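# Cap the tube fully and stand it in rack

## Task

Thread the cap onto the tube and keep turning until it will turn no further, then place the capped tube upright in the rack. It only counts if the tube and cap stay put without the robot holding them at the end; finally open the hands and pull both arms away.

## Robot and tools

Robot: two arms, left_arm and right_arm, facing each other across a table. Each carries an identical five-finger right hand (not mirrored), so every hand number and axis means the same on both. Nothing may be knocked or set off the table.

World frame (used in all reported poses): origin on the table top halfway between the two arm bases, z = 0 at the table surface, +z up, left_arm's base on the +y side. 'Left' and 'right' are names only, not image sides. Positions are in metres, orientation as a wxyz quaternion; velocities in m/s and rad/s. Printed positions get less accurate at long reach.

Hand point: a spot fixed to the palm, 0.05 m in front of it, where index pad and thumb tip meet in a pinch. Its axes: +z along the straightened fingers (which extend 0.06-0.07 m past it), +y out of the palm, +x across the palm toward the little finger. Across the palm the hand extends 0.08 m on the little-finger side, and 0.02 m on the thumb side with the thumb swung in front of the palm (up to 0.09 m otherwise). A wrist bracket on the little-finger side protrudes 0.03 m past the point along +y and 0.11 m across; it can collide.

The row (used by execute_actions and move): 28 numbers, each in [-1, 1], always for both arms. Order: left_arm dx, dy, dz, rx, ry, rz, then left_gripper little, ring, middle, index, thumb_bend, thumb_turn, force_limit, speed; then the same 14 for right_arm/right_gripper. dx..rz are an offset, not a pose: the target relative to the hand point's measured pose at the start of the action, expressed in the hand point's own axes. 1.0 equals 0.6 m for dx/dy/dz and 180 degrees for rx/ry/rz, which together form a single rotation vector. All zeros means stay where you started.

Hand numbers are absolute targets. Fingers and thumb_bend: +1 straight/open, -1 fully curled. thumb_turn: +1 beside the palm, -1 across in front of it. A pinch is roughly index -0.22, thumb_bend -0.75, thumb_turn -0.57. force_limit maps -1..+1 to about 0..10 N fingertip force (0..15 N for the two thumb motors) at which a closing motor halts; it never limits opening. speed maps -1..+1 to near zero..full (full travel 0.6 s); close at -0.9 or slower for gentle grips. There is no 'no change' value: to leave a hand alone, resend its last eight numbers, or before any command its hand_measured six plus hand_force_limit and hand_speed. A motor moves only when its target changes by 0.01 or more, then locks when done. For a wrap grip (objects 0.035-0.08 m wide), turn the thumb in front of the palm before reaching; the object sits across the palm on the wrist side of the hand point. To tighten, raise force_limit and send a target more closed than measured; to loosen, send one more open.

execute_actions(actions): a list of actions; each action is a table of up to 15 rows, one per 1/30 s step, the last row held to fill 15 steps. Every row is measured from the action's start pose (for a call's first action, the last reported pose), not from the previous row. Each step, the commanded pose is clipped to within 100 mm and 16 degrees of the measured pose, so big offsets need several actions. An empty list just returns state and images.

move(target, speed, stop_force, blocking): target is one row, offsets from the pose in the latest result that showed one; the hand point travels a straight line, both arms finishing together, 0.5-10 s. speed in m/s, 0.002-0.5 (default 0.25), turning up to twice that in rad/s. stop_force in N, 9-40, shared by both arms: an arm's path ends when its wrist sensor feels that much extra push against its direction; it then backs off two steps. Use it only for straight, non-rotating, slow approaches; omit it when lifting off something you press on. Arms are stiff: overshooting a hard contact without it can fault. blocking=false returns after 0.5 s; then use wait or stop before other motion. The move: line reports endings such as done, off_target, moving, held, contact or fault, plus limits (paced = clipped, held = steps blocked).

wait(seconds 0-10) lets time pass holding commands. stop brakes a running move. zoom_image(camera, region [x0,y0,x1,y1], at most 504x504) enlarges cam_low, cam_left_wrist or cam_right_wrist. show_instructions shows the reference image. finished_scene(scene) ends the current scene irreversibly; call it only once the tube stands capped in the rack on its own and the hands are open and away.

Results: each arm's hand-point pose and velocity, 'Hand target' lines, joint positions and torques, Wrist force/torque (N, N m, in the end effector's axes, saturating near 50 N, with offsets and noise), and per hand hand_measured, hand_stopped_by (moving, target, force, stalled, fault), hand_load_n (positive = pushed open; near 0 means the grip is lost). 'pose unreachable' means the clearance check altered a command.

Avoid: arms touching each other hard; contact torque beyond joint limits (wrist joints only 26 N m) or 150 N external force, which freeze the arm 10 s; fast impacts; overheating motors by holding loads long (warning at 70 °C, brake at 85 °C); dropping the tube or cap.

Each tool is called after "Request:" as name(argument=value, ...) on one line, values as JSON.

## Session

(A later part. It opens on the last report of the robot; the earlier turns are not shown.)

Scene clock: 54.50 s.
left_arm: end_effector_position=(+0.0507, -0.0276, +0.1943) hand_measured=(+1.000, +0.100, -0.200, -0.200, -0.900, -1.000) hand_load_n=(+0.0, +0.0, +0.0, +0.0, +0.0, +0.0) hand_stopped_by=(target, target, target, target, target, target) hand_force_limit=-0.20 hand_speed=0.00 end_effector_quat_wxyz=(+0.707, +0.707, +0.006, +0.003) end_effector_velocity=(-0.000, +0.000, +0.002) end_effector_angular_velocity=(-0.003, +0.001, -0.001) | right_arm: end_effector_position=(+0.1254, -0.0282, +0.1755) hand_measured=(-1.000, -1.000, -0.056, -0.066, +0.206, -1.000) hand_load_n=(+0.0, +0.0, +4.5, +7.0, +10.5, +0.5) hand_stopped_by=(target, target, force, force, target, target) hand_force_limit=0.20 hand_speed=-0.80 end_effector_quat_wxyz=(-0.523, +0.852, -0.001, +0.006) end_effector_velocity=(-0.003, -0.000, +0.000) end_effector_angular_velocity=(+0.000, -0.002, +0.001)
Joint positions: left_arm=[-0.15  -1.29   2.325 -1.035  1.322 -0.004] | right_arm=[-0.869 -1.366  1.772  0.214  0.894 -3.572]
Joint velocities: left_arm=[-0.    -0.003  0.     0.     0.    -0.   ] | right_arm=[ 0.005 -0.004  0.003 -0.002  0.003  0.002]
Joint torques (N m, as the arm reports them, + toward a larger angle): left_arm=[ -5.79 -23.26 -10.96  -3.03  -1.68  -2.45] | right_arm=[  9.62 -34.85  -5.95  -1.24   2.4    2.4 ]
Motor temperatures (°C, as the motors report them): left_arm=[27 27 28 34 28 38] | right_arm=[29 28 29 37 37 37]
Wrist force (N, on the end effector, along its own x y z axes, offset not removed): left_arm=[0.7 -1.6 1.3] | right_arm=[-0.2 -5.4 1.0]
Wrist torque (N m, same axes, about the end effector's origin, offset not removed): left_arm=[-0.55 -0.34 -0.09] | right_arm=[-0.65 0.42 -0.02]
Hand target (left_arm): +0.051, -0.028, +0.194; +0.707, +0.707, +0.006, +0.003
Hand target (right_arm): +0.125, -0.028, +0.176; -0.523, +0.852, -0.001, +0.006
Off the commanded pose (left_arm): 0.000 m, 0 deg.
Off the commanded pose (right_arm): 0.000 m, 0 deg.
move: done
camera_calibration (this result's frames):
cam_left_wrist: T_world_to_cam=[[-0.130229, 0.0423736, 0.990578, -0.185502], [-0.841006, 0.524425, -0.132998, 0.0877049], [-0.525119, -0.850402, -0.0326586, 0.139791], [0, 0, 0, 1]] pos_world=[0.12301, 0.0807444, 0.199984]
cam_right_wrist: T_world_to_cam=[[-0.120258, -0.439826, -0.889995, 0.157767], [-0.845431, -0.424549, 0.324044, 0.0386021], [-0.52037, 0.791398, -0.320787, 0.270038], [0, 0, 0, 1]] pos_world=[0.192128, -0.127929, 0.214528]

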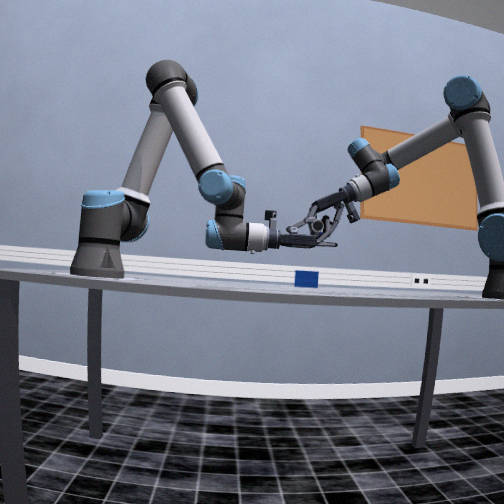

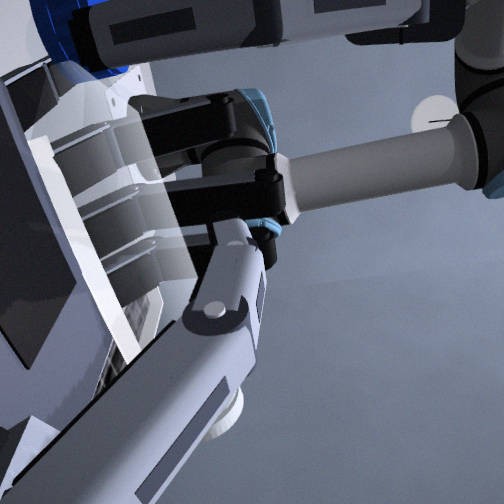

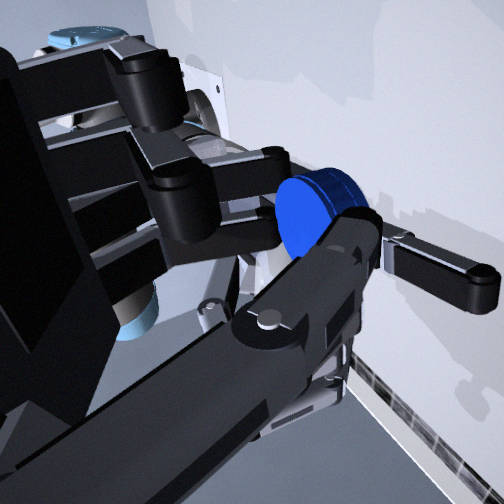

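Request:
execute_actions(actions=[[[0,0,0,0,0,0,1,0.1,-0.2,-0.2,-0.9,-1,-0.2,0,-0.005,0,0,0,0,0,-1,-1,-0.4,-0.4,0.2,-1,0.2,-0.8]],[[0,0,0,0,0,0,1,0.1,-0.2,-0.2,-0.9,-1,-0.2,0,0.04,-0.03,-0.03,0,0,0,-1,-1,-0.4,-0.4,0.2,-1,0.2,-0.8]]])

Request:
move(target=[0,0,0,0.225,0,0,-0.1,-0.1,-0.1,-0.1,-0.9,-1,-0.5,-0.3,0,-0.08,-0.24,0,0,0,-1,-1,-0.4,-0.4,0.2,-1,0.2,-0.8], speed=0.3)

Request:
execute_actions(actions=[[[0,0,0,0,0,0,-0.1,-0.1,-0.1,-0.1,-0.5,-1,-0.7,0.5,-0.07,0,0,0,0,0,-1,-1,-0.4,-0.4,0.2,-1,0.2,-0.8]],[[0,0,0,0,0,0,0.18,0.18,0.18,0.18,-0.5,-1,-0.7,-0.75,-0.07,0,0,0,0,0,-1,-1,-0.4,-0.4,0.2,-1,0.2,-0.8]],[[0,0,0,0,0,0,0.18,0.18,0.18,0.18,-0.5,-1,-0.7,-0.75,-0.07,0,0,0,0,0,-1,-1,-0.4,-0.4,0.2,-1,0.2,-0.8]],[[0,0,0,0,0,0,0.18,0.18,0.18,0.18,-1,-1,0.7,0,0,0,0,0,0,0,-1,-1,-0.4,-0.4,0.2,-1,0.2,-0.8]],[[0,0,0,0,0,0,0.18,0.18,0.18,0.18,-1,-1,0.7,0,0,0,0,0,0,0,-1,-1,-0.4,-0.4,0.2,-1,0.2,-0.8]],[[0,0,0,0,0,0,0.18,0.15,0.1,0.12,-1,-1,0.7,-0.8,0,0,0,0,0,0,-1,-1,-0.4,-0.4,0.2,-1,0.2,-0.8]]])

Request:
zoom_image(camera="cam_low", region=[275,160,385,270])

Scene clock: 56.23 s.
left_arm: end_effector_position=(+0.0507, -0.0276, +0.1943) hand_measured=(+1.000, +0.100, -0.200, -0.200, -0.900, -1.000) hand_load_n=(+0.0, +0.0, +0.0, +0.0, +0.0, +0.0) hand_stopped_by=(target, target, target, target, target, target) hand_force_limit=-0.20 hand_speed=0.00 end_effector_quat_wxyz=(+0.707, +0.707, +0.006, +0.003) end_effector_velocity=(-0.000, -0.000, +0.000) end_effector_angular_velocity=(-0.000, -0.000, -0.000) | right_arm: end_effector_position=(+0.1458, -0.0361, +0.1995) hand_measured=(-1.000, -1.000, -0.056, -0.066, +0.206, -1.000) hand_load_n=(+0.0, +0.0, +4.5, +7.0, +10.5, +0.5) hand_stopped_by=(target, target, force, force, target, target) hand_force_limit=0.20 hand_speed=-0.80 end_effector_quat_wxyz=(-0.523, +0.852, -0.001, +0.006) end_effector_velocity=(+0.004, -0.002, +0.004) end_effector_angular_velocity=(-0.004, +0.003, +0.003)
Joint positions: left_arm=[-0.15  -1.29   2.325 -1.035  1.322 -0.004] | right_arm=[-0.919 -1.376  1.722  0.298  0.853 -3.61 ]
Joint velocities: left_arm=[-0.  0. -0. -0.  0.  0.] | right_arm=[-0.01   0.003 -0.013  0.023 -0.01  -0.012]
Joint torques (N m, as the arm reports them, + toward a larger angle): left_arm=[ -4.84 -23.68 -11.06  -2.94  -1.39  -2.68] | right_arm=[ -9.86 -18.   -30.66   2.37  -3.07  -2.33]
Motor temperatures (°C, as the motors report them): left_arm=[27 27 28 34 28 38] | right_arm=[29 28 29 37 37 37]
Wrist force (N, on the end effector, along its own x y z axes, offset not removed): left_arm=[1.8 -2.0 1.2] | right_arm=[-0.2 -3.1 -1.6]
Wrist torque (N m, same axes, about the end effector's origin, offset not removed): left_arm=[-0.65 -0.49 0.02] | right_arm=[-0.11 0.09 0.01]
Hand target (left_arm): +0.051, -0.028, +0.194; +0.707, +0.707, +0.006, +0.003
Hand target (right_arm): +0.146, -0.036, +0.200; -0.523, +0.852, -0.001, +0.006
Off the commanded pose (left_arm): 0.000 m, 0 deg.
Off the commanded pose (right_arm): 0.001 m, 0 deg.
camera_calibration (this result's frames):
cam_left_wrist: T_world_to_cam=[[-0.130229, 0.0423736, 0.990578, -0.185502], [-0.841006, 0.524424, -0.132998, 0.087705], [-0.525119, -0.850402, -0.0326586, 0.139791], [0, 0, 0, 1]] pos_world=[0.12301, 0.0807444, 0.199984]
cam_right_wrist: T_world_to_cam=[[-0.120111, -0.439357, -0.890246, 0.178173], [-0.845675, -0.424429, 0.323563, 0.0448184], [-0.520007, 0.791723, -0.320575, 0.294521], [0, 0, 0, 1]] pos_world=[0.212455, -0.135875, 0.238532]

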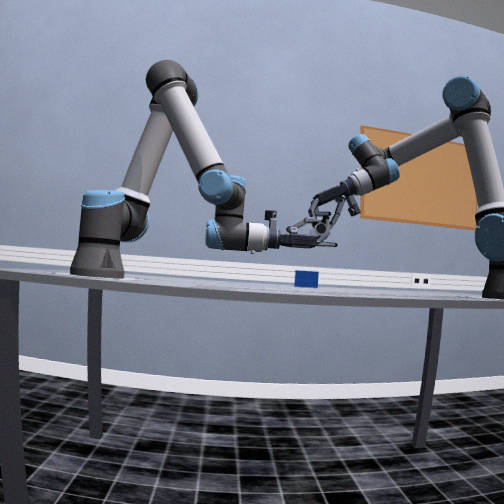

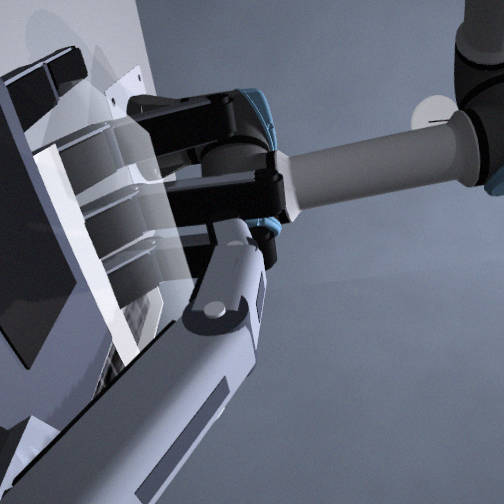

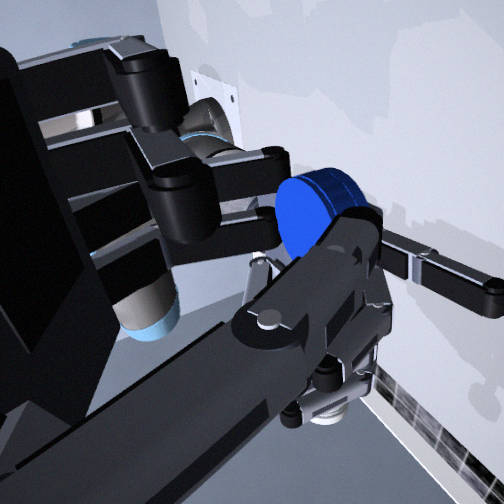

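Scene clock: 58.00 s.
left_arm: end_effector_position=(+0.0507, -0.0278, +0.1942) hand_measured=(-0.100, -0.100, -0.100, -0.100, -0.900, -1.000) hand_load_n=(+0.0, +0.0, +0.0, +0.0, +0.0, +0.0) hand_stopped_by=(target, target, target, target, target, target) hand_force_limit=-0.50 hand_speed=-0.30 end_effector_quat_wxyz=(+0.419, +0.908, +0.007, +0.001) end_effector_velocity=(-0.000, -0.000, -0.001) end_effector_angular_velocity=(+0.014, +0.000, -0.001) | right_arm: end_effector_position=(+0.1440, -0.1426, +0.3074) hand_measured=(-1.000, -1.000, -0.056, -0.066, +0.206, -1.000) hand_load_n=(+0.0, +0.0, +4.5, +7.0, +10.5, +0.5) hand_stopped_by=(target, target, force, force, target, target) hand_force_limit=0.20 hand_speed=-0.80 end_effector_quat_wxyz=(-0.523, +0.852, -0.001, +0.006) end_effector_velocity=(+0.000, -0.002, +0.001) end_effector_angular_velocity=(-0.000, +0.001, +0.002)
Joint positions: left_arm=[-0.134 -1.413  1.939  0.194  1.396 -0.157] | right_arm=[-1.172 -1.621  1.735  0.71   0.664 -3.857]
Joint velocities: left_arm=[ 0.001  0.005 -0.01   0.018  0.003 -0.001] | right_arm=[-0.006 -0.002 -0.     0.009 -0.005 -0.009]
Joint torques (N m, as the arm reports them, + toward a larger angle): left_arm=[ 13.27 -11.3  -28.27   2.52   1.56  -2.66] | right_arm=[ -9.88 -23.8  -32.42   2.9   -3.56  -2.29]
Motor temperatures (°C, as the motors report them): left_arm=[27 27 28 34 28 38] | right_arm=[29 28 29 37 37 37]
Wrist force (N, on the end effector, along its own x y z axes, offset not removed): left_arm=[1.2 -1.1 0.7] | right_arm=[1.6 -0.4 -2.0]
Wrist torque (N m, same axes, about the end effector's origin, offset not removed): left_arm=[-0.40 -0.40 0.03] | right_arm=[0.30 0.07 -0.06]
Hand target (left_arm): +0.051, -0.028, +0.194; +0.419, +0.908, +0.007, +0.001
Hand target (right_arm): +0.144, -0.143, +0.308; -0.523, +0.852, -0.001, +0.006
Off the commanded pose (left_arm): 0.000 m, 0 deg.
Off the commanded pose (right_arm): 0.000 m, 0 deg.
move: done
camera_calibration (this result's frames):
cam_left_wrist: T_world_to_cam=[[-0.121895, -0.610428, 0.782637, -0.163613], [-0.839557, 0.484004, 0.246746, 0.0128383], [-0.52942, -0.626991, -0.571486, 0.250649], [0, 0, 0, 1]] pos_world=[0.123534, 0.051067, 0.268124]
cam_right_wrist: T_world_to_cam=[[-0.119991, -0.439476, -0.890204, 0.227156], [-0.845826, -0.424223, 0.32344, -0.0367233], [-0.519789, 0.791767, -0.320818, 0.412536], [0, 0, 0, 1]] pos_world=[0.210627, -0.242382, 0.346442]

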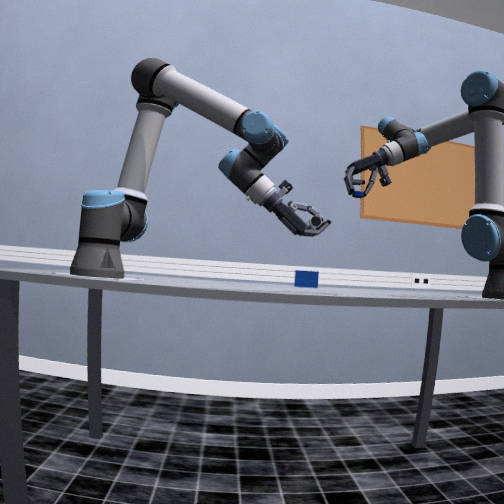

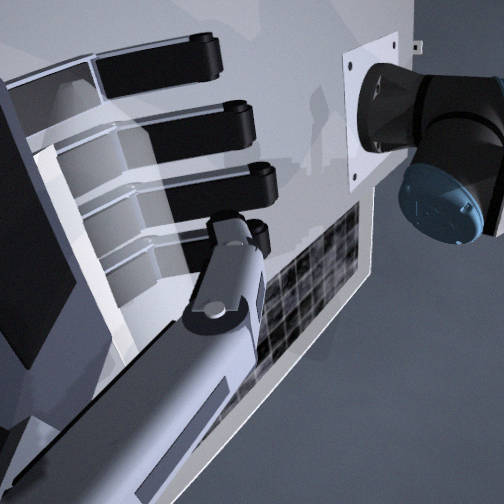

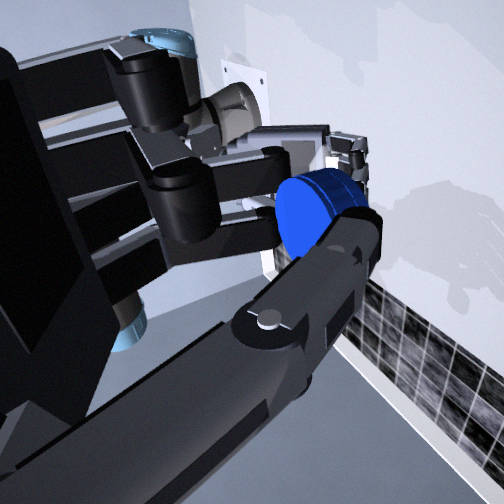

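Scene clock: 61.00 s.
left_arm: end_effector_position=(+0.0507, -0.0278, +0.1941) hand_measured=(+0.180, +0.150, +0.102, +0.120, -0.988, -1.000) hand_load_n=(+0.0, +0.0, +3.5, +1.0, +11.5, +1.5) hand_stopped_by=(target, target, target, target, stalled, target) hand_force_limit=0.70 hand_speed=-0.80 end_effector_quat_wxyz=(+0.419, +0.908, +0.007, +0.001) end_effector_velocity=(-0.000, -0.000, -0.000) end_effector_angular_velocity=(+0.000, -0.001, -0.001) | right_arm: end_effector_position=(+0.0204, -0.1417, +0.3066) hand_measured=(-1.000, -1.000, -0.056, -0.066, +0.206, -1.000) hand_load_n=(+0.0, +0.0, +4.5, +7.0, +10.5, +0.5) hand_stopped_by=(target, target, force, force, target, target) hand_force_limit=0.20 hand_speed=-0.80 end_effector_quat_wxyz=(-0.524, +0.852, -0.001, +0.006) end_effector_velocity=(-0.000, +0.000, +0.000) end_effector_angular_velocity=(+0.000, +0.001, -0.001)
Joint positions: left_arm=[-0.133 -1.413  1.939  0.194  1.397 -0.157] | right_arm=[-0.9   -1.813  1.867  0.581  0.867 -3.596]
Joint velocities: left_arm=[ 0.     0.001 -0.    -0.     0.     0.001] | right_arm=[-0.     0.     0.    -0.    -0.     0.002]
Joint torques (N m, as the arm reports them, + toward a larger angle): left_arm=[  7.21 -34.27 -12.09  -1.02  -1.81  -1.82] | right_arm=[ -6.31  -3.46 -18.55   2.24  -2.39  -1.88]
Motor temperatures (°C, as the motors report them): left_arm=[27 27 28 34 28 38] | right_arm=[29 28 29 37 37 37]
Wrist force (N, on the end effector, along its own x y z axes, offset not removed): left_arm=[0.9 -0.6 1.8] | right_arm=[0.0 -1.6 -1.8]
Wrist torque (N m, same axes, about the end effector's origin, offset not removed): left_arm=[-0.44 -0.31 0.00] | right_arm=[-0.26 0.43 0.25]
Hand target (left_arm): +0.051, -0.028, +0.194; +0.419, +0.908, +0.007, +0.001
Hand target (right_arm): +0.020, -0.142, +0.307; -0.524, +0.852, -0.001, +0.006
Off the commanded pose (left_arm): 0.000 m, 0 deg.
Off the commanded pose (right_arm): 0.000 m, 0 deg.
camera_calibration (this result's frames):
cam_left_wrist: T_world_to_cam=[[-0.121861, -0.610549, 0.782547, -0.163543], [-0.839529, 0.483987, 0.246876, 0.0128352], [-0.529473, -0.626886, -0.571553, 0.250612], [0, 0, 0, 1]] pos_world=[0.123538, 0.0510422, 0.26805]
cam_right_wrist: T_world_to_cam=[[-0.120079, -0.439006, -0.890424, 0.212143], [-0.844746, -0.425987, 0.323943, -0.141033], [-0.521522, 0.791081, -0.319697, 0.346943], [0, 0, 0, 1]] pos_world=[0.0872747, -0.241406, 0.345501]

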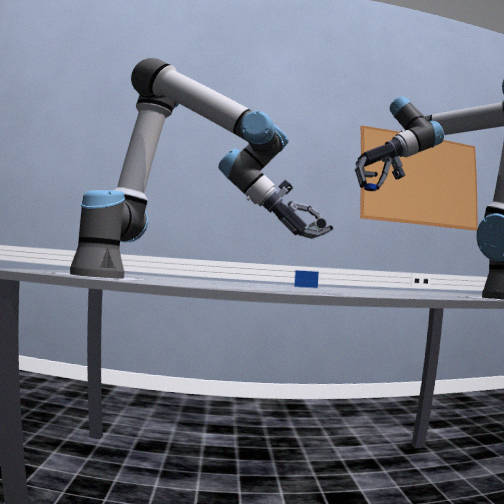

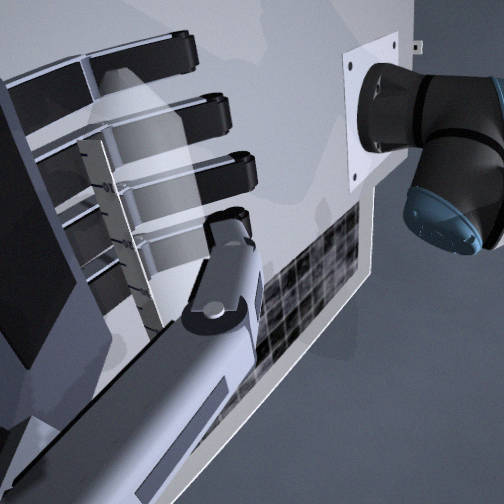

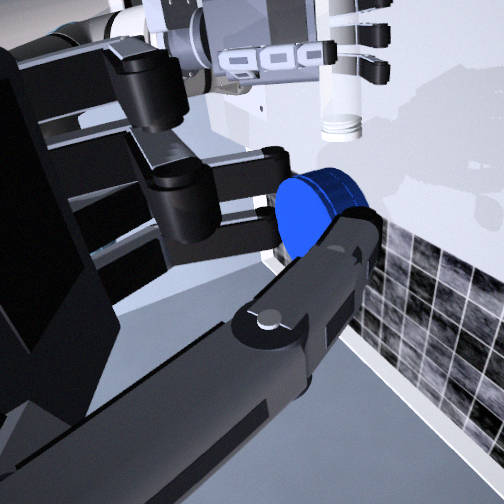

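Region (275, 160, 385, 270) of cam_low's 504x504 image, scaled by 4.582, with more detail than that image has.

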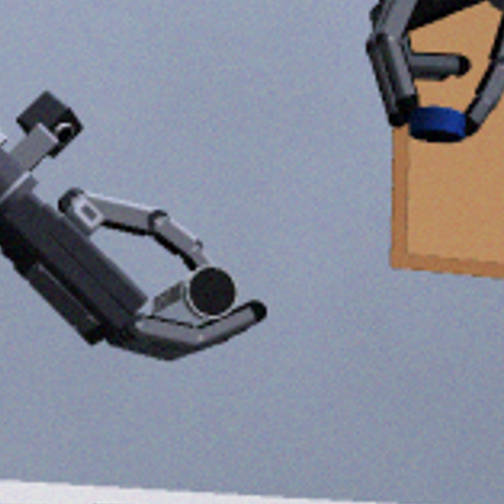

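Request:
move(target=[0,0,0,-0.176,-0.176,-0.477,0.18,0.13,0.1,0.1,-1,-1,0.7,-0.8,0,-0.015,0.05,0,0,0,-1,-1,-0.4,-0.4,0.2,-1,0.2,-0.8], speed=0.4)

Request:
zoom_image(camera="cam_low", region=[275,160,385,270])

Scene clock: 63.93 s.
left_arm: end_effector_position=(+0.0505, -0.0276, +0.1938) hand_measured=(+0.180, +0.130, +0.102, +0.100, -0.988, -1.000) hand_load_n=(+0.0, +0.0, +2.0, +2.5, +11.5, +0.0) hand_stopped_by=(target, target, target, target, stalled, target) hand_force_limit=0.70 hand_speed=-0.80 end_effector_quat_wxyz=(+0.502, +0.496, +0.504, -0.498) end_effector_velocity=(-0.001, -0.000, +0.001) end_effector_angular_velocity=(-0.006, +0.010, +0.006) | right_arm: end_effector_position=(+0.0207, -0.1109, +0.3011) hand_measured=(-1.000, -1.000, -0.056, -0.066, +0.206, -1.000) hand_load_n=(+0.0, +0.0, +4.5, +7.0, +10.5, +0.5) hand_stopped_by=(target, target, force, force, target, target) hand_force_limit=0.20 hand_speed=-0.80 end_effector_quat_wxyz=(-0.524, +0.852, -0.001, +0.006) end_effector_velocity=(-0.001, +0.000, +0.001) end_effector_angular_velocity=(+0.002, -0.000, +0.001)
Joint positions: left_arm=[-0.417 -1.371  2.309 -0.937  1.056 -1.575] | right_arm=[-0.814 -1.739  1.817  0.516  0.938 -3.532]
Joint velocities: left_arm=[-0.006  0.001 -0.002 -0.006 -0.011 -0.007] | right_arm=[ 0.001 -0.001 -0.    -0.    -0.001  0.001]
Joint torques (N m, as the arm reports them, + toward a larger angle): left_arm=[-13.17  -7.99 -23.35  -3.42  -1.54  -2.08] | right_arm=[ 10.49  -3.72 -32.98  -1.44   2.19   2.28]
Motor temperatures (°C, as the motors report them): left_arm=[27 27 28 34 28 38] | right_arm=[29 28 29 37 37 37]
Wrist force (N, on the end effector, along its own x y z axes, offset not removed): left_arm=[0.5 -1.3 1.9] | right_arm=[4.2 2.2 0.9]
Wrist torque (N m, same axes, about the end effector's origin, offset not removed): left_arm=[-0.55 -0.33 -0.04] | right_arm=[0.49 -0.64 0.24]
Hand target (left_arm): +0.051, -0.028, +0.194; +0.502, +0.496, +0.504, -0.498
Hand target (right_arm): +0.021, -0.111, +0.301; -0.524, +0.852, -0.001, +0.006
Off the commanded pose (left_arm): 0.000 m, 0 deg.
Off the commanded pose (right_arm): 0.000 m, 0 deg.
move: done
camera_calibration (this result's frames):
cam_left_wrist: T_world_to_cam=[[0.989977, 0.0551818, 0.130003, -0.0745467], [-0.139305, 0.532995, 0.834572, -0.135246], [-0.0232379, -0.844317, 0.535339, 0.00435457], [0, 0, 0, 1]] pos_world=[0.0550602, 0.0798759, 0.120233]
cam_right_wrist: T_world_to_cam=[[-0.120152, -0.438939, -0.890447, 0.220797], [-0.844715, -0.426017, 0.323983, -0.125901], [-0.521555, 0.791102, -0.319591, 0.320894], [0, 0, 0, 1]] pos_world=[0.0875427, -0.210579, 0.339952]

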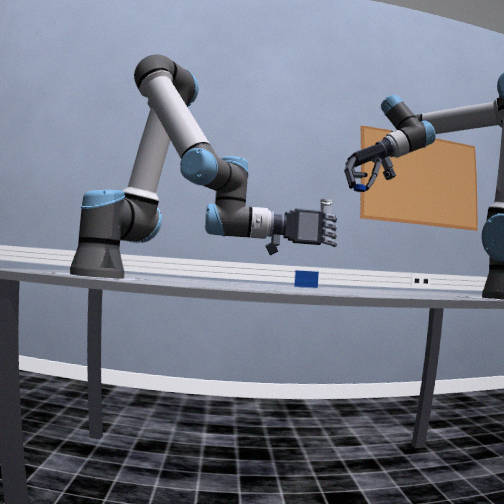

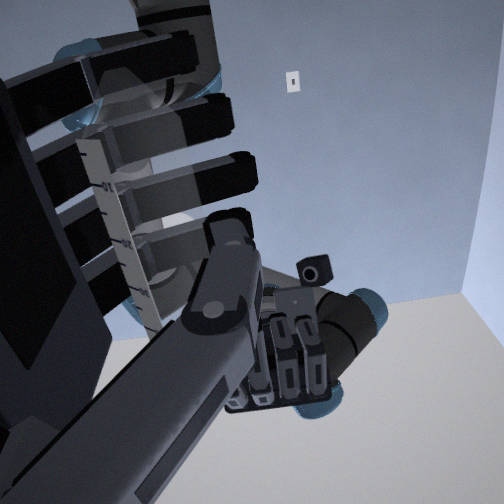

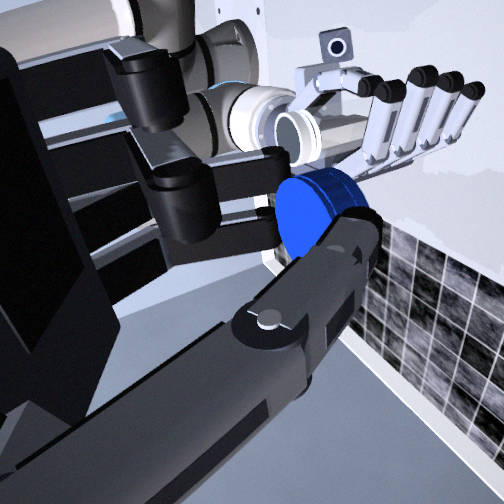

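Region (275, 160, 385, 270) of cam_low's 504x504 image, scaled by 4.582, with more detail than that image has.

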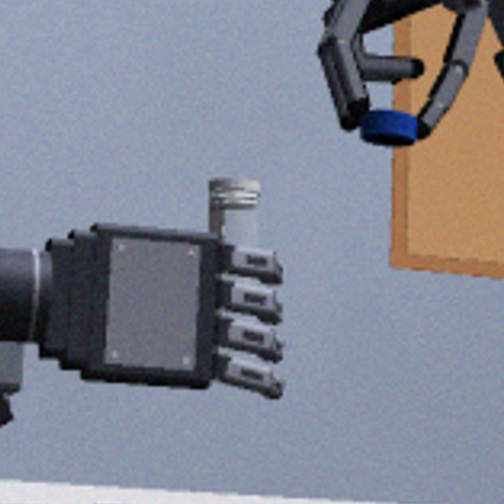

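Request:
move(target=[0,0,0,0,0.015,0,0.18,0.13,0.1,0.1,-1,-1,0.7,-0.8,-0.002,-0.0265,0.147,0,0,0,-1,-1,-0.4,-0.4,0.2,-1,0.2,-0.8], speed=0.12)

Request:
zoom_image(camera="cam_low", region=[295,170,365,240])

Scene clock: 65.47 s.
left_arm: end_effector_position=(+0.0505, -0.0276, +0.1938) hand_measured=(+0.180, +0.130, +0.102, +0.100, -0.988, -1.000) hand_load_n=(+0.0, +0.0, +2.0, +2.5, +11.5, +0.0) hand_stopped_by=(target, target, target, target, stalled, target) hand_force_limit=0.70 hand_speed=-0.80 end_effector_quat_wxyz=(+0.490, +0.508, +0.515, -0.486) end_effector_velocity=(-0.000, -0.000, -0.001) end_effector_angular_velocity=(+0.004, -0.001, -0.000) | right_arm: end_effector_position=(+0.0203, -0.0252, +0.2754) hand_measured=(-1.000, -1.000, -0.056, -0.066, +0.206, -1.000) hand_load_n=(+0.0, +0.0, +4.5, +7.0, +10.5, +0.5) hand_stopped_by=(target, target, force, force, target, target) hand_force_limit=0.20 hand_speed=-0.80 end_effector_quat_wxyz=(-0.524, +0.852, -0.001, +0.005) end_effector_velocity=(+0.000, +0.002, -0.001) end_effector_angular_velocity=(-0.000, -0.000, +0.000)
Joint positions: left_arm=[-0.418 -1.393  2.288 -0.842  1.055 -1.601] | right_arm=[-0.644 -1.528  1.679  0.386  1.08  -3.425]
Joint velocities: left_arm=[-0.     0.003 -0.001  0.002 -0.    -0.001] | right_arm=[ 0.003  0.006 -0.005 -0.002  0.003  0.002]
Joint torques (N m, as the arm reports them, + toward a larger angle): left_arm=[-10.02 -33.3  -25.57   0.16   1.33  -2.44] | right_arm=[  9.86 -13.44 -32.83  -1.79   2.23   2.33]
Motor temperatures (°C, as the motors report them): left_arm=[27 27 28 34 28 38] | right_arm=[29 28 29 37 37 37]
Wrist force (N, on the end effector, along its own x y z axes, offset not removed): left_arm=[0.9 -0.4 0.6] | right_arm=[1.2 4.0 -3.2]
Wrist torque (N m, same axes, about the end effector's origin, offset not removed): left_arm=[-0.29 -0.32 0.01] | right_arm=[0.79 0.06 0.35]
Hand target (left_arm): +0.051, -0.028, +0.194; +0.490, +0.508, +0.516, -0.486
Hand target (right_arm): +0.020, -0.025, +0.275; -0.524, +0.852, -0.001, +0.005
Off the commanded pose (left_arm): 0.000 m, 0 deg.
Off the commanded pose (right_arm): 0.000 m, 0 deg.
move: done
camera_calibration (this result's frames):
cam_left_wrist: T_world_to_cam=[[0.99006, 0.0489238, 0.131863, -0.0750726], [-0.138751, 0.49316, 0.858802, -0.141054], [-0.0230138, -0.868562, 0.495046, 0.0114777], [0, 0, 0, 1]] pos_world=[0.0550191, 0.0832044, 0.125355]
cam_right_wrist: T_world_to_cam=[[-0.120306, -0.438771, -0.890509, 0.235515], [-0.844635, -0.426115, 0.324064, -0.0814476], [-0.521649, 0.791142, -0.319337, 0.244635], [0, 0, 0, 1]] pos_world=[0.087154, -0.12491, 0.314244]

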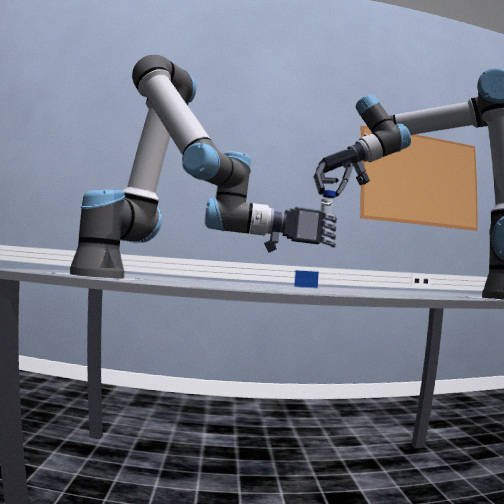

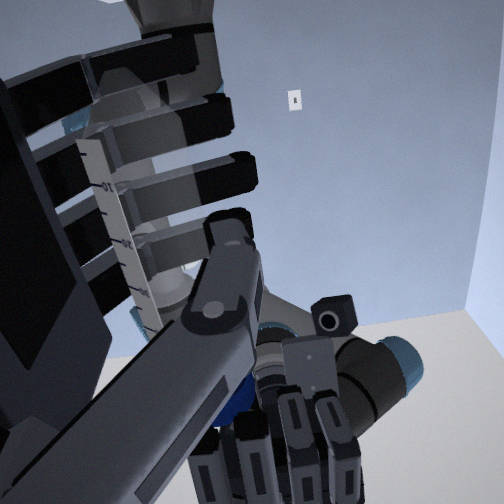

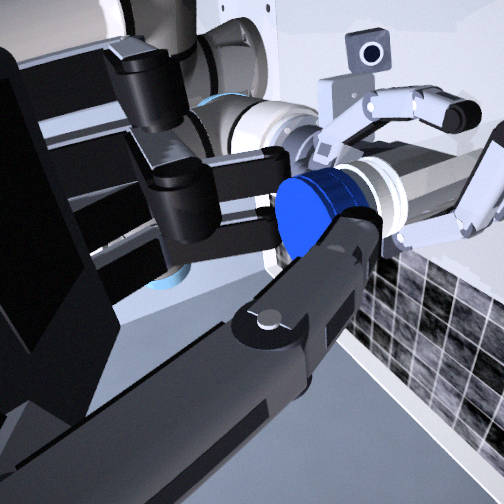

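Region (295, 170, 365, 240) of cam_low's 504x504 image, scaled by 7.200, with more detail than that image has.

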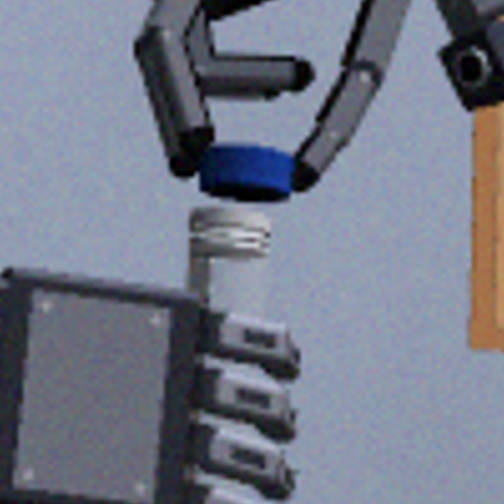

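Request:
move(target=[0,0,0,0,0.005,0,0.18,0.13,0.1,0.1,-1,-1,0.7,-0.8,0,0.003,0.009,0,0,0,-1,-1,-0.4,-0.4,0.2,-1,0.2,-0.8], speed=0.03)

Request:
zoom_image(camera="cam_low", region=[295,170,365,240])

Request:
zoom_image(camera="cam_right_wrist", region=[260,100,500,300])

Scene clock: 66.43 s.
left_arm: end_effector_position=(+0.0505, -0.0276, +0.1938) hand_measured=(+0.180, +0.130, +0.102, +0.100, -0.988, -1.000) hand_load_n=(+0.0, +0.0, +2.0, +2.5, +11.5, +0.0) hand_stopped_by=(target, target, target, target, stalled, target) hand_force_limit=0.70 hand_speed=-0.80 end_effector_quat_wxyz=(+0.486, +0.511, +0.519, -0.482) end_effector_velocity=(+0.000, -0.000, -0.001) end_effector_angular_velocity=(+0.008, +0.000, +0.000) | right_arm: end_effector_position=(+0.0203, -0.0214, +0.2715) hand_measured=(-1.000, -1.000, -0.056, -0.066, +0.206, -1.000) hand_load_n=(+0.0, +0.0, +4.5, +7.0, +10.5, +0.5) hand_stopped_by=(target, target, force, force, target, target) hand_force_limit=0.20 hand_speed=-0.80 end_effector_quat_wxyz=(-0.524, +0.852, -0.001, +0.005) end_effector_velocity=(-0.000, +0.002, -0.002) end_effector_angular_velocity=(+0.000, +0.001, +0.002)
Joint positions: left_arm=[-0.419 -1.399  2.281 -0.811  1.055 -1.61 ] | right_arm=[-0.639 -1.518  1.678  0.375  1.085 -3.421]
Joint velocities: left_arm=[ 0.    -0.001 -0.004  0.015  0.    -0.005] | right_arm=[ 0.003  0.005 -0.    -0.005  0.001  0.001]
Joint torques (N m, as the arm reports them, + toward a larger angle): left_arm=[-10.93 -33.21 -25.93   1.     1.49  -2.9 ] | right_arm=[  9.41 -13.63 -32.71  -1.71   2.46   2.28]
Motor temperatures (°C, as the motors report them): left_arm=[27 27 28 34 28 38] | right_arm=[29 28 29 37 37 37]
Wrist force (N, on the end effector, along its own x y z axes, offset not removed): left_arm=[1.9 0.0 1.0] | right_arm=[-0.8 -2.9 -3.1]
Wrist torque (N m, same axes, about the end effector's origin, offset not removed): left_arm=[-0.27 -0.47 0.04] | right_arm=[0.11 0.51 -0.14]
Hand target (left_arm): +0.051, -0.028, +0.194; +0.486, +0.512, +0.519, -0.482
Hand target (right_arm): +0.020, -0.021, +0.271; -0.524, +0.852, -0.001, +0.005
Off the commanded pose (left_arm): 0.000 m, 0 deg.
Off the commanded pose (right_arm): 0.000 m, 0 deg.
move: done
camera_calibration (this result's frames):
cam_left_wrist: T_world_to_cam=[[0.990085, 0.0469145, 0.132402, -0.0752312], [-0.13858, 0.480272, 0.866103, -0.142829], [-0.0229563, -0.875864, 0.482012, 0.0138005], [0, 0, 0, 1]] pos_world=[0.055009, 0.0842135, 0.127013]
cam_right_wrist: T_world_to_cam=[[-0.120312, -0.438776, -0.890506, 0.233754], [-0.844629, -0.426119, 0.324074, -0.0785198], [-0.521658, 0.791137, -0.319336, 0.240401], [0, 0, 0, 1]] pos_world=[0.0872106, -0.121083, 0.310374]

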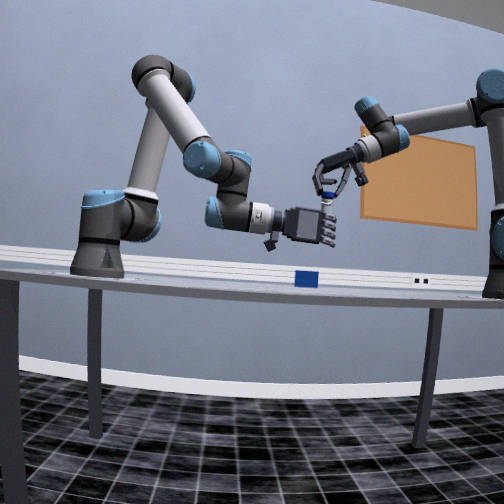

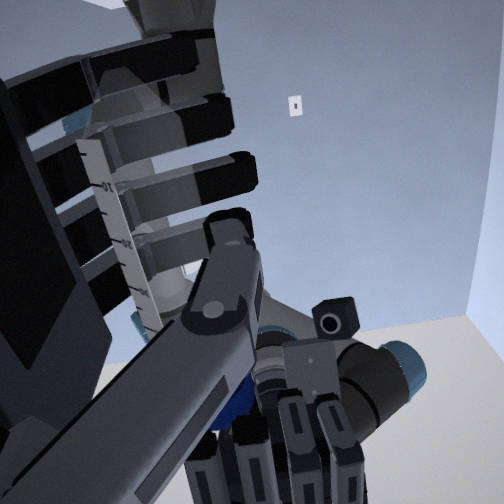

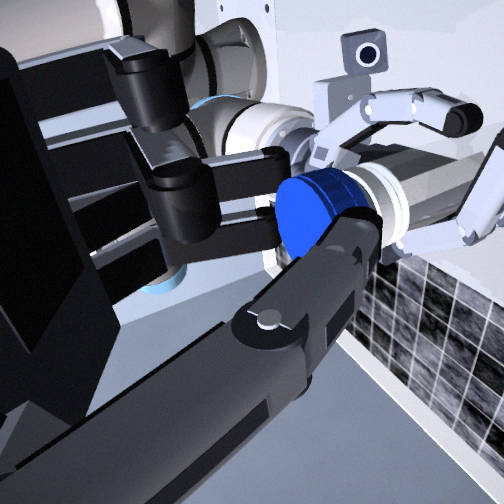

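Region (295, 170, 365, 240) of cam_low's 504x504 image, scaled by 7.200, with more detail than that image has.

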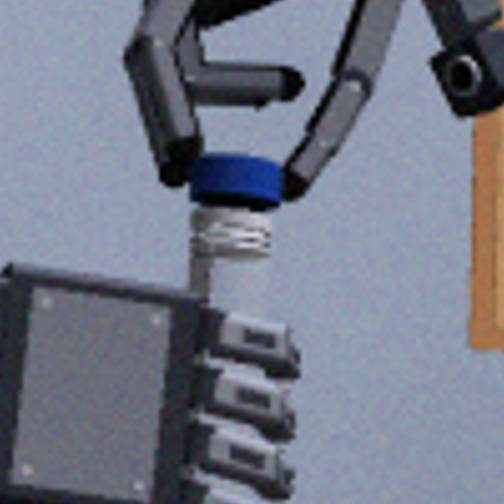

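Region (260, 100, 500, 300) of cam_right_wrist's 504x504 image, scaled by 2.100, with more detail than that image has.

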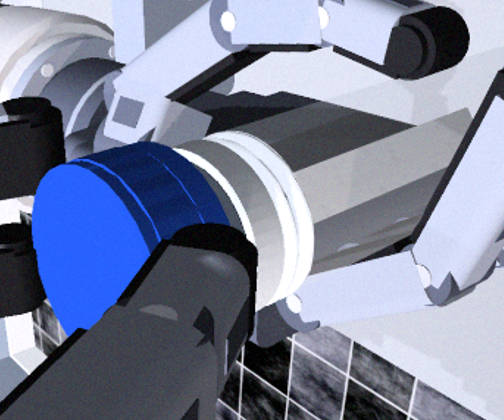

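Aligned. Lower 7 mm, +0.7 mm y.

Request:
move(target=[0,0,0,0,0,0,0.18,0.13,0.1,0.1,-1,-1,0.7,-0.8,0,0.01,0.0064,0,0,0,-1,-1,-0.4,-0.4,0.2,-1,0.2,-0.8], speed=0.015)

Request:
zoom_image(camera="cam_low", region=[295,170,365,240])

Scene clock: 67.40 s.
left_arm: end_effector_position=(+0.0505, -0.0276, +0.1938) hand_measured=(+0.180, +0.130, +0.102, +0.100, -0.988, -1.000) hand_load_n=(+0.0, +0.0, +2.0, +2.5, +11.5, +0.0) hand_stopped_by=(target, target, target, target, stalled, target) hand_force_limit=0.70 hand_speed=-0.80 end_effector_quat_wxyz=(+0.486, +0.511, +0.519, -0.483) end_effector_velocity=(+0.000, +0.000, -0.001) end_effector_angular_velocity=(+0.002, -0.001, -0.000) | right_arm: end_effector_position=(+0.0204, -0.0207, +0.2647) hand_measured=(-1.000, -1.000, -0.056, -0.066, +0.206, -1.000) hand_load_n=(+0.0, +0.0, +4.5, +7.0, +10.5, +0.5) hand_stopped_by=(target, target, force, force, target, target) hand_force_limit=0.20 hand_speed=-0.80 end_effector_quat_wxyz=(-0.524, +0.852, -0.001, +0.005) end_effector_velocity=(+0.000, +0.000, -0.002) end_effector_angular_velocity=(+0.000, -0.002, +0.001)
Joint positions: left_arm=[-0.419 -1.399  2.281 -0.811  1.055 -1.61 ] | right_arm=[-0.638 -1.513  1.691  0.358  1.086 -3.421]
Joint velocities: left_arm=[-0.     0.002  0.001 -0.    -0.     0.   ] | right_arm=[ 0.     0.001  0.005 -0.006  0.    -0.002]
Joint torques (N m, as the arm reports them, + toward a larger angle): left_arm=[ -8.92 -11.61  -5.21  -3.01   1.29   2.99] | right_arm=[ 10.3  -12.76  -8.77  -1.61   2.49   2.23]
Motor temperatures (°C, as the motors report them): left_arm=[27 27 28 34 28 38] | right_arm=[29 28 29 37 37 37]
Wrist force (N, on the end effector, along its own x y z axes, offset not removed): left_arm=[0.9 -1.2 1.4] | right_arm=[-1.0 -2.2 1.4]
Wrist torque (N m, same axes, about the end effector's origin, offset not removed): left_arm=[-0.52 -0.27 -0.06] | right_arm=[-0.27 0.21 0.17]
Hand target (left_arm): +0.051, -0.028, +0.194; +0.486, +0.511, +0.519, -0.482
Hand target (right_arm): +0.020, -0.021, +0.264; -0.524, +0.852, -0.001, +0.005
Off the commanded pose (left_arm): 0.000 m, 0 deg.
Off the commanded pose (right_arm): 0.000 m, 0 deg.
move: done
camera_calibration (this result's frames):
cam_left_wrist: T_world_to_cam=[[0.990103, 0.0469053, 0.132275, -0.075199], [-0.138462, 0.480354, 0.866077, -0.142876], [-0.022915, -0.87582, 0.482094, 0.0137431], [0, 0, 0, 1]] pos_world=[0.0549868, 0.084195, 0.127063]
cam_right_wrist: T_world_to_cam=[[-0.120309, -0.438791, -0.890499, 0.227961], [-0.844624, -0.426122, 0.324082, -0.0759657], [-0.521666, 0.791127, -0.319348, 0.237698], [0, 0, 0, 1]] pos_world=[0.0872621, -0.120393, 0.303526]

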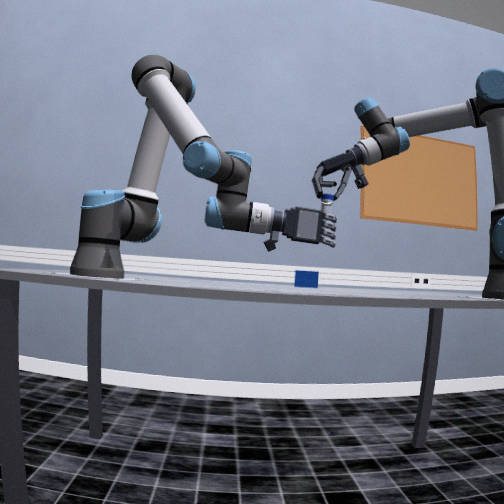

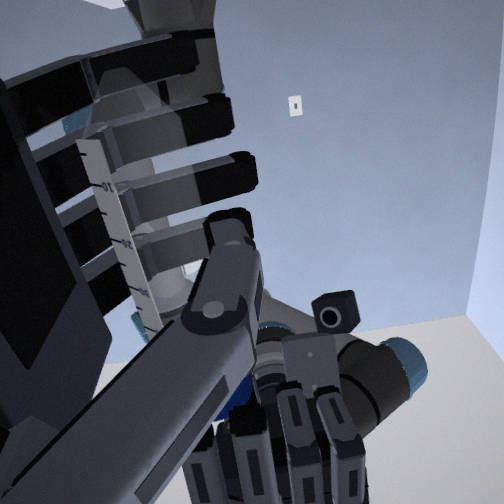

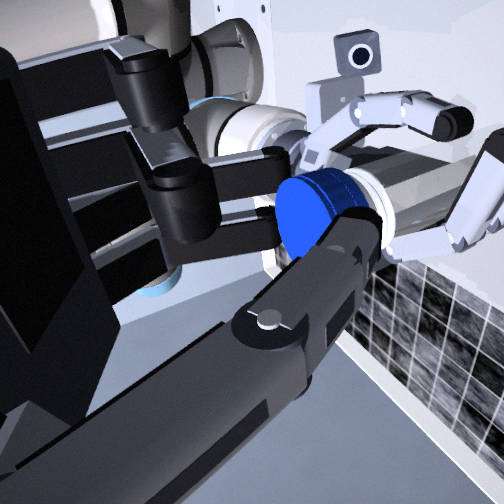

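Region (295, 170, 365, 240) of cam_low's 504x504 image, scaled by 7.200, with more detail than that image has.

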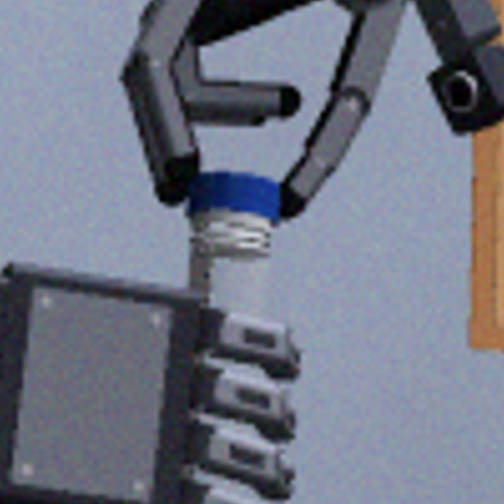

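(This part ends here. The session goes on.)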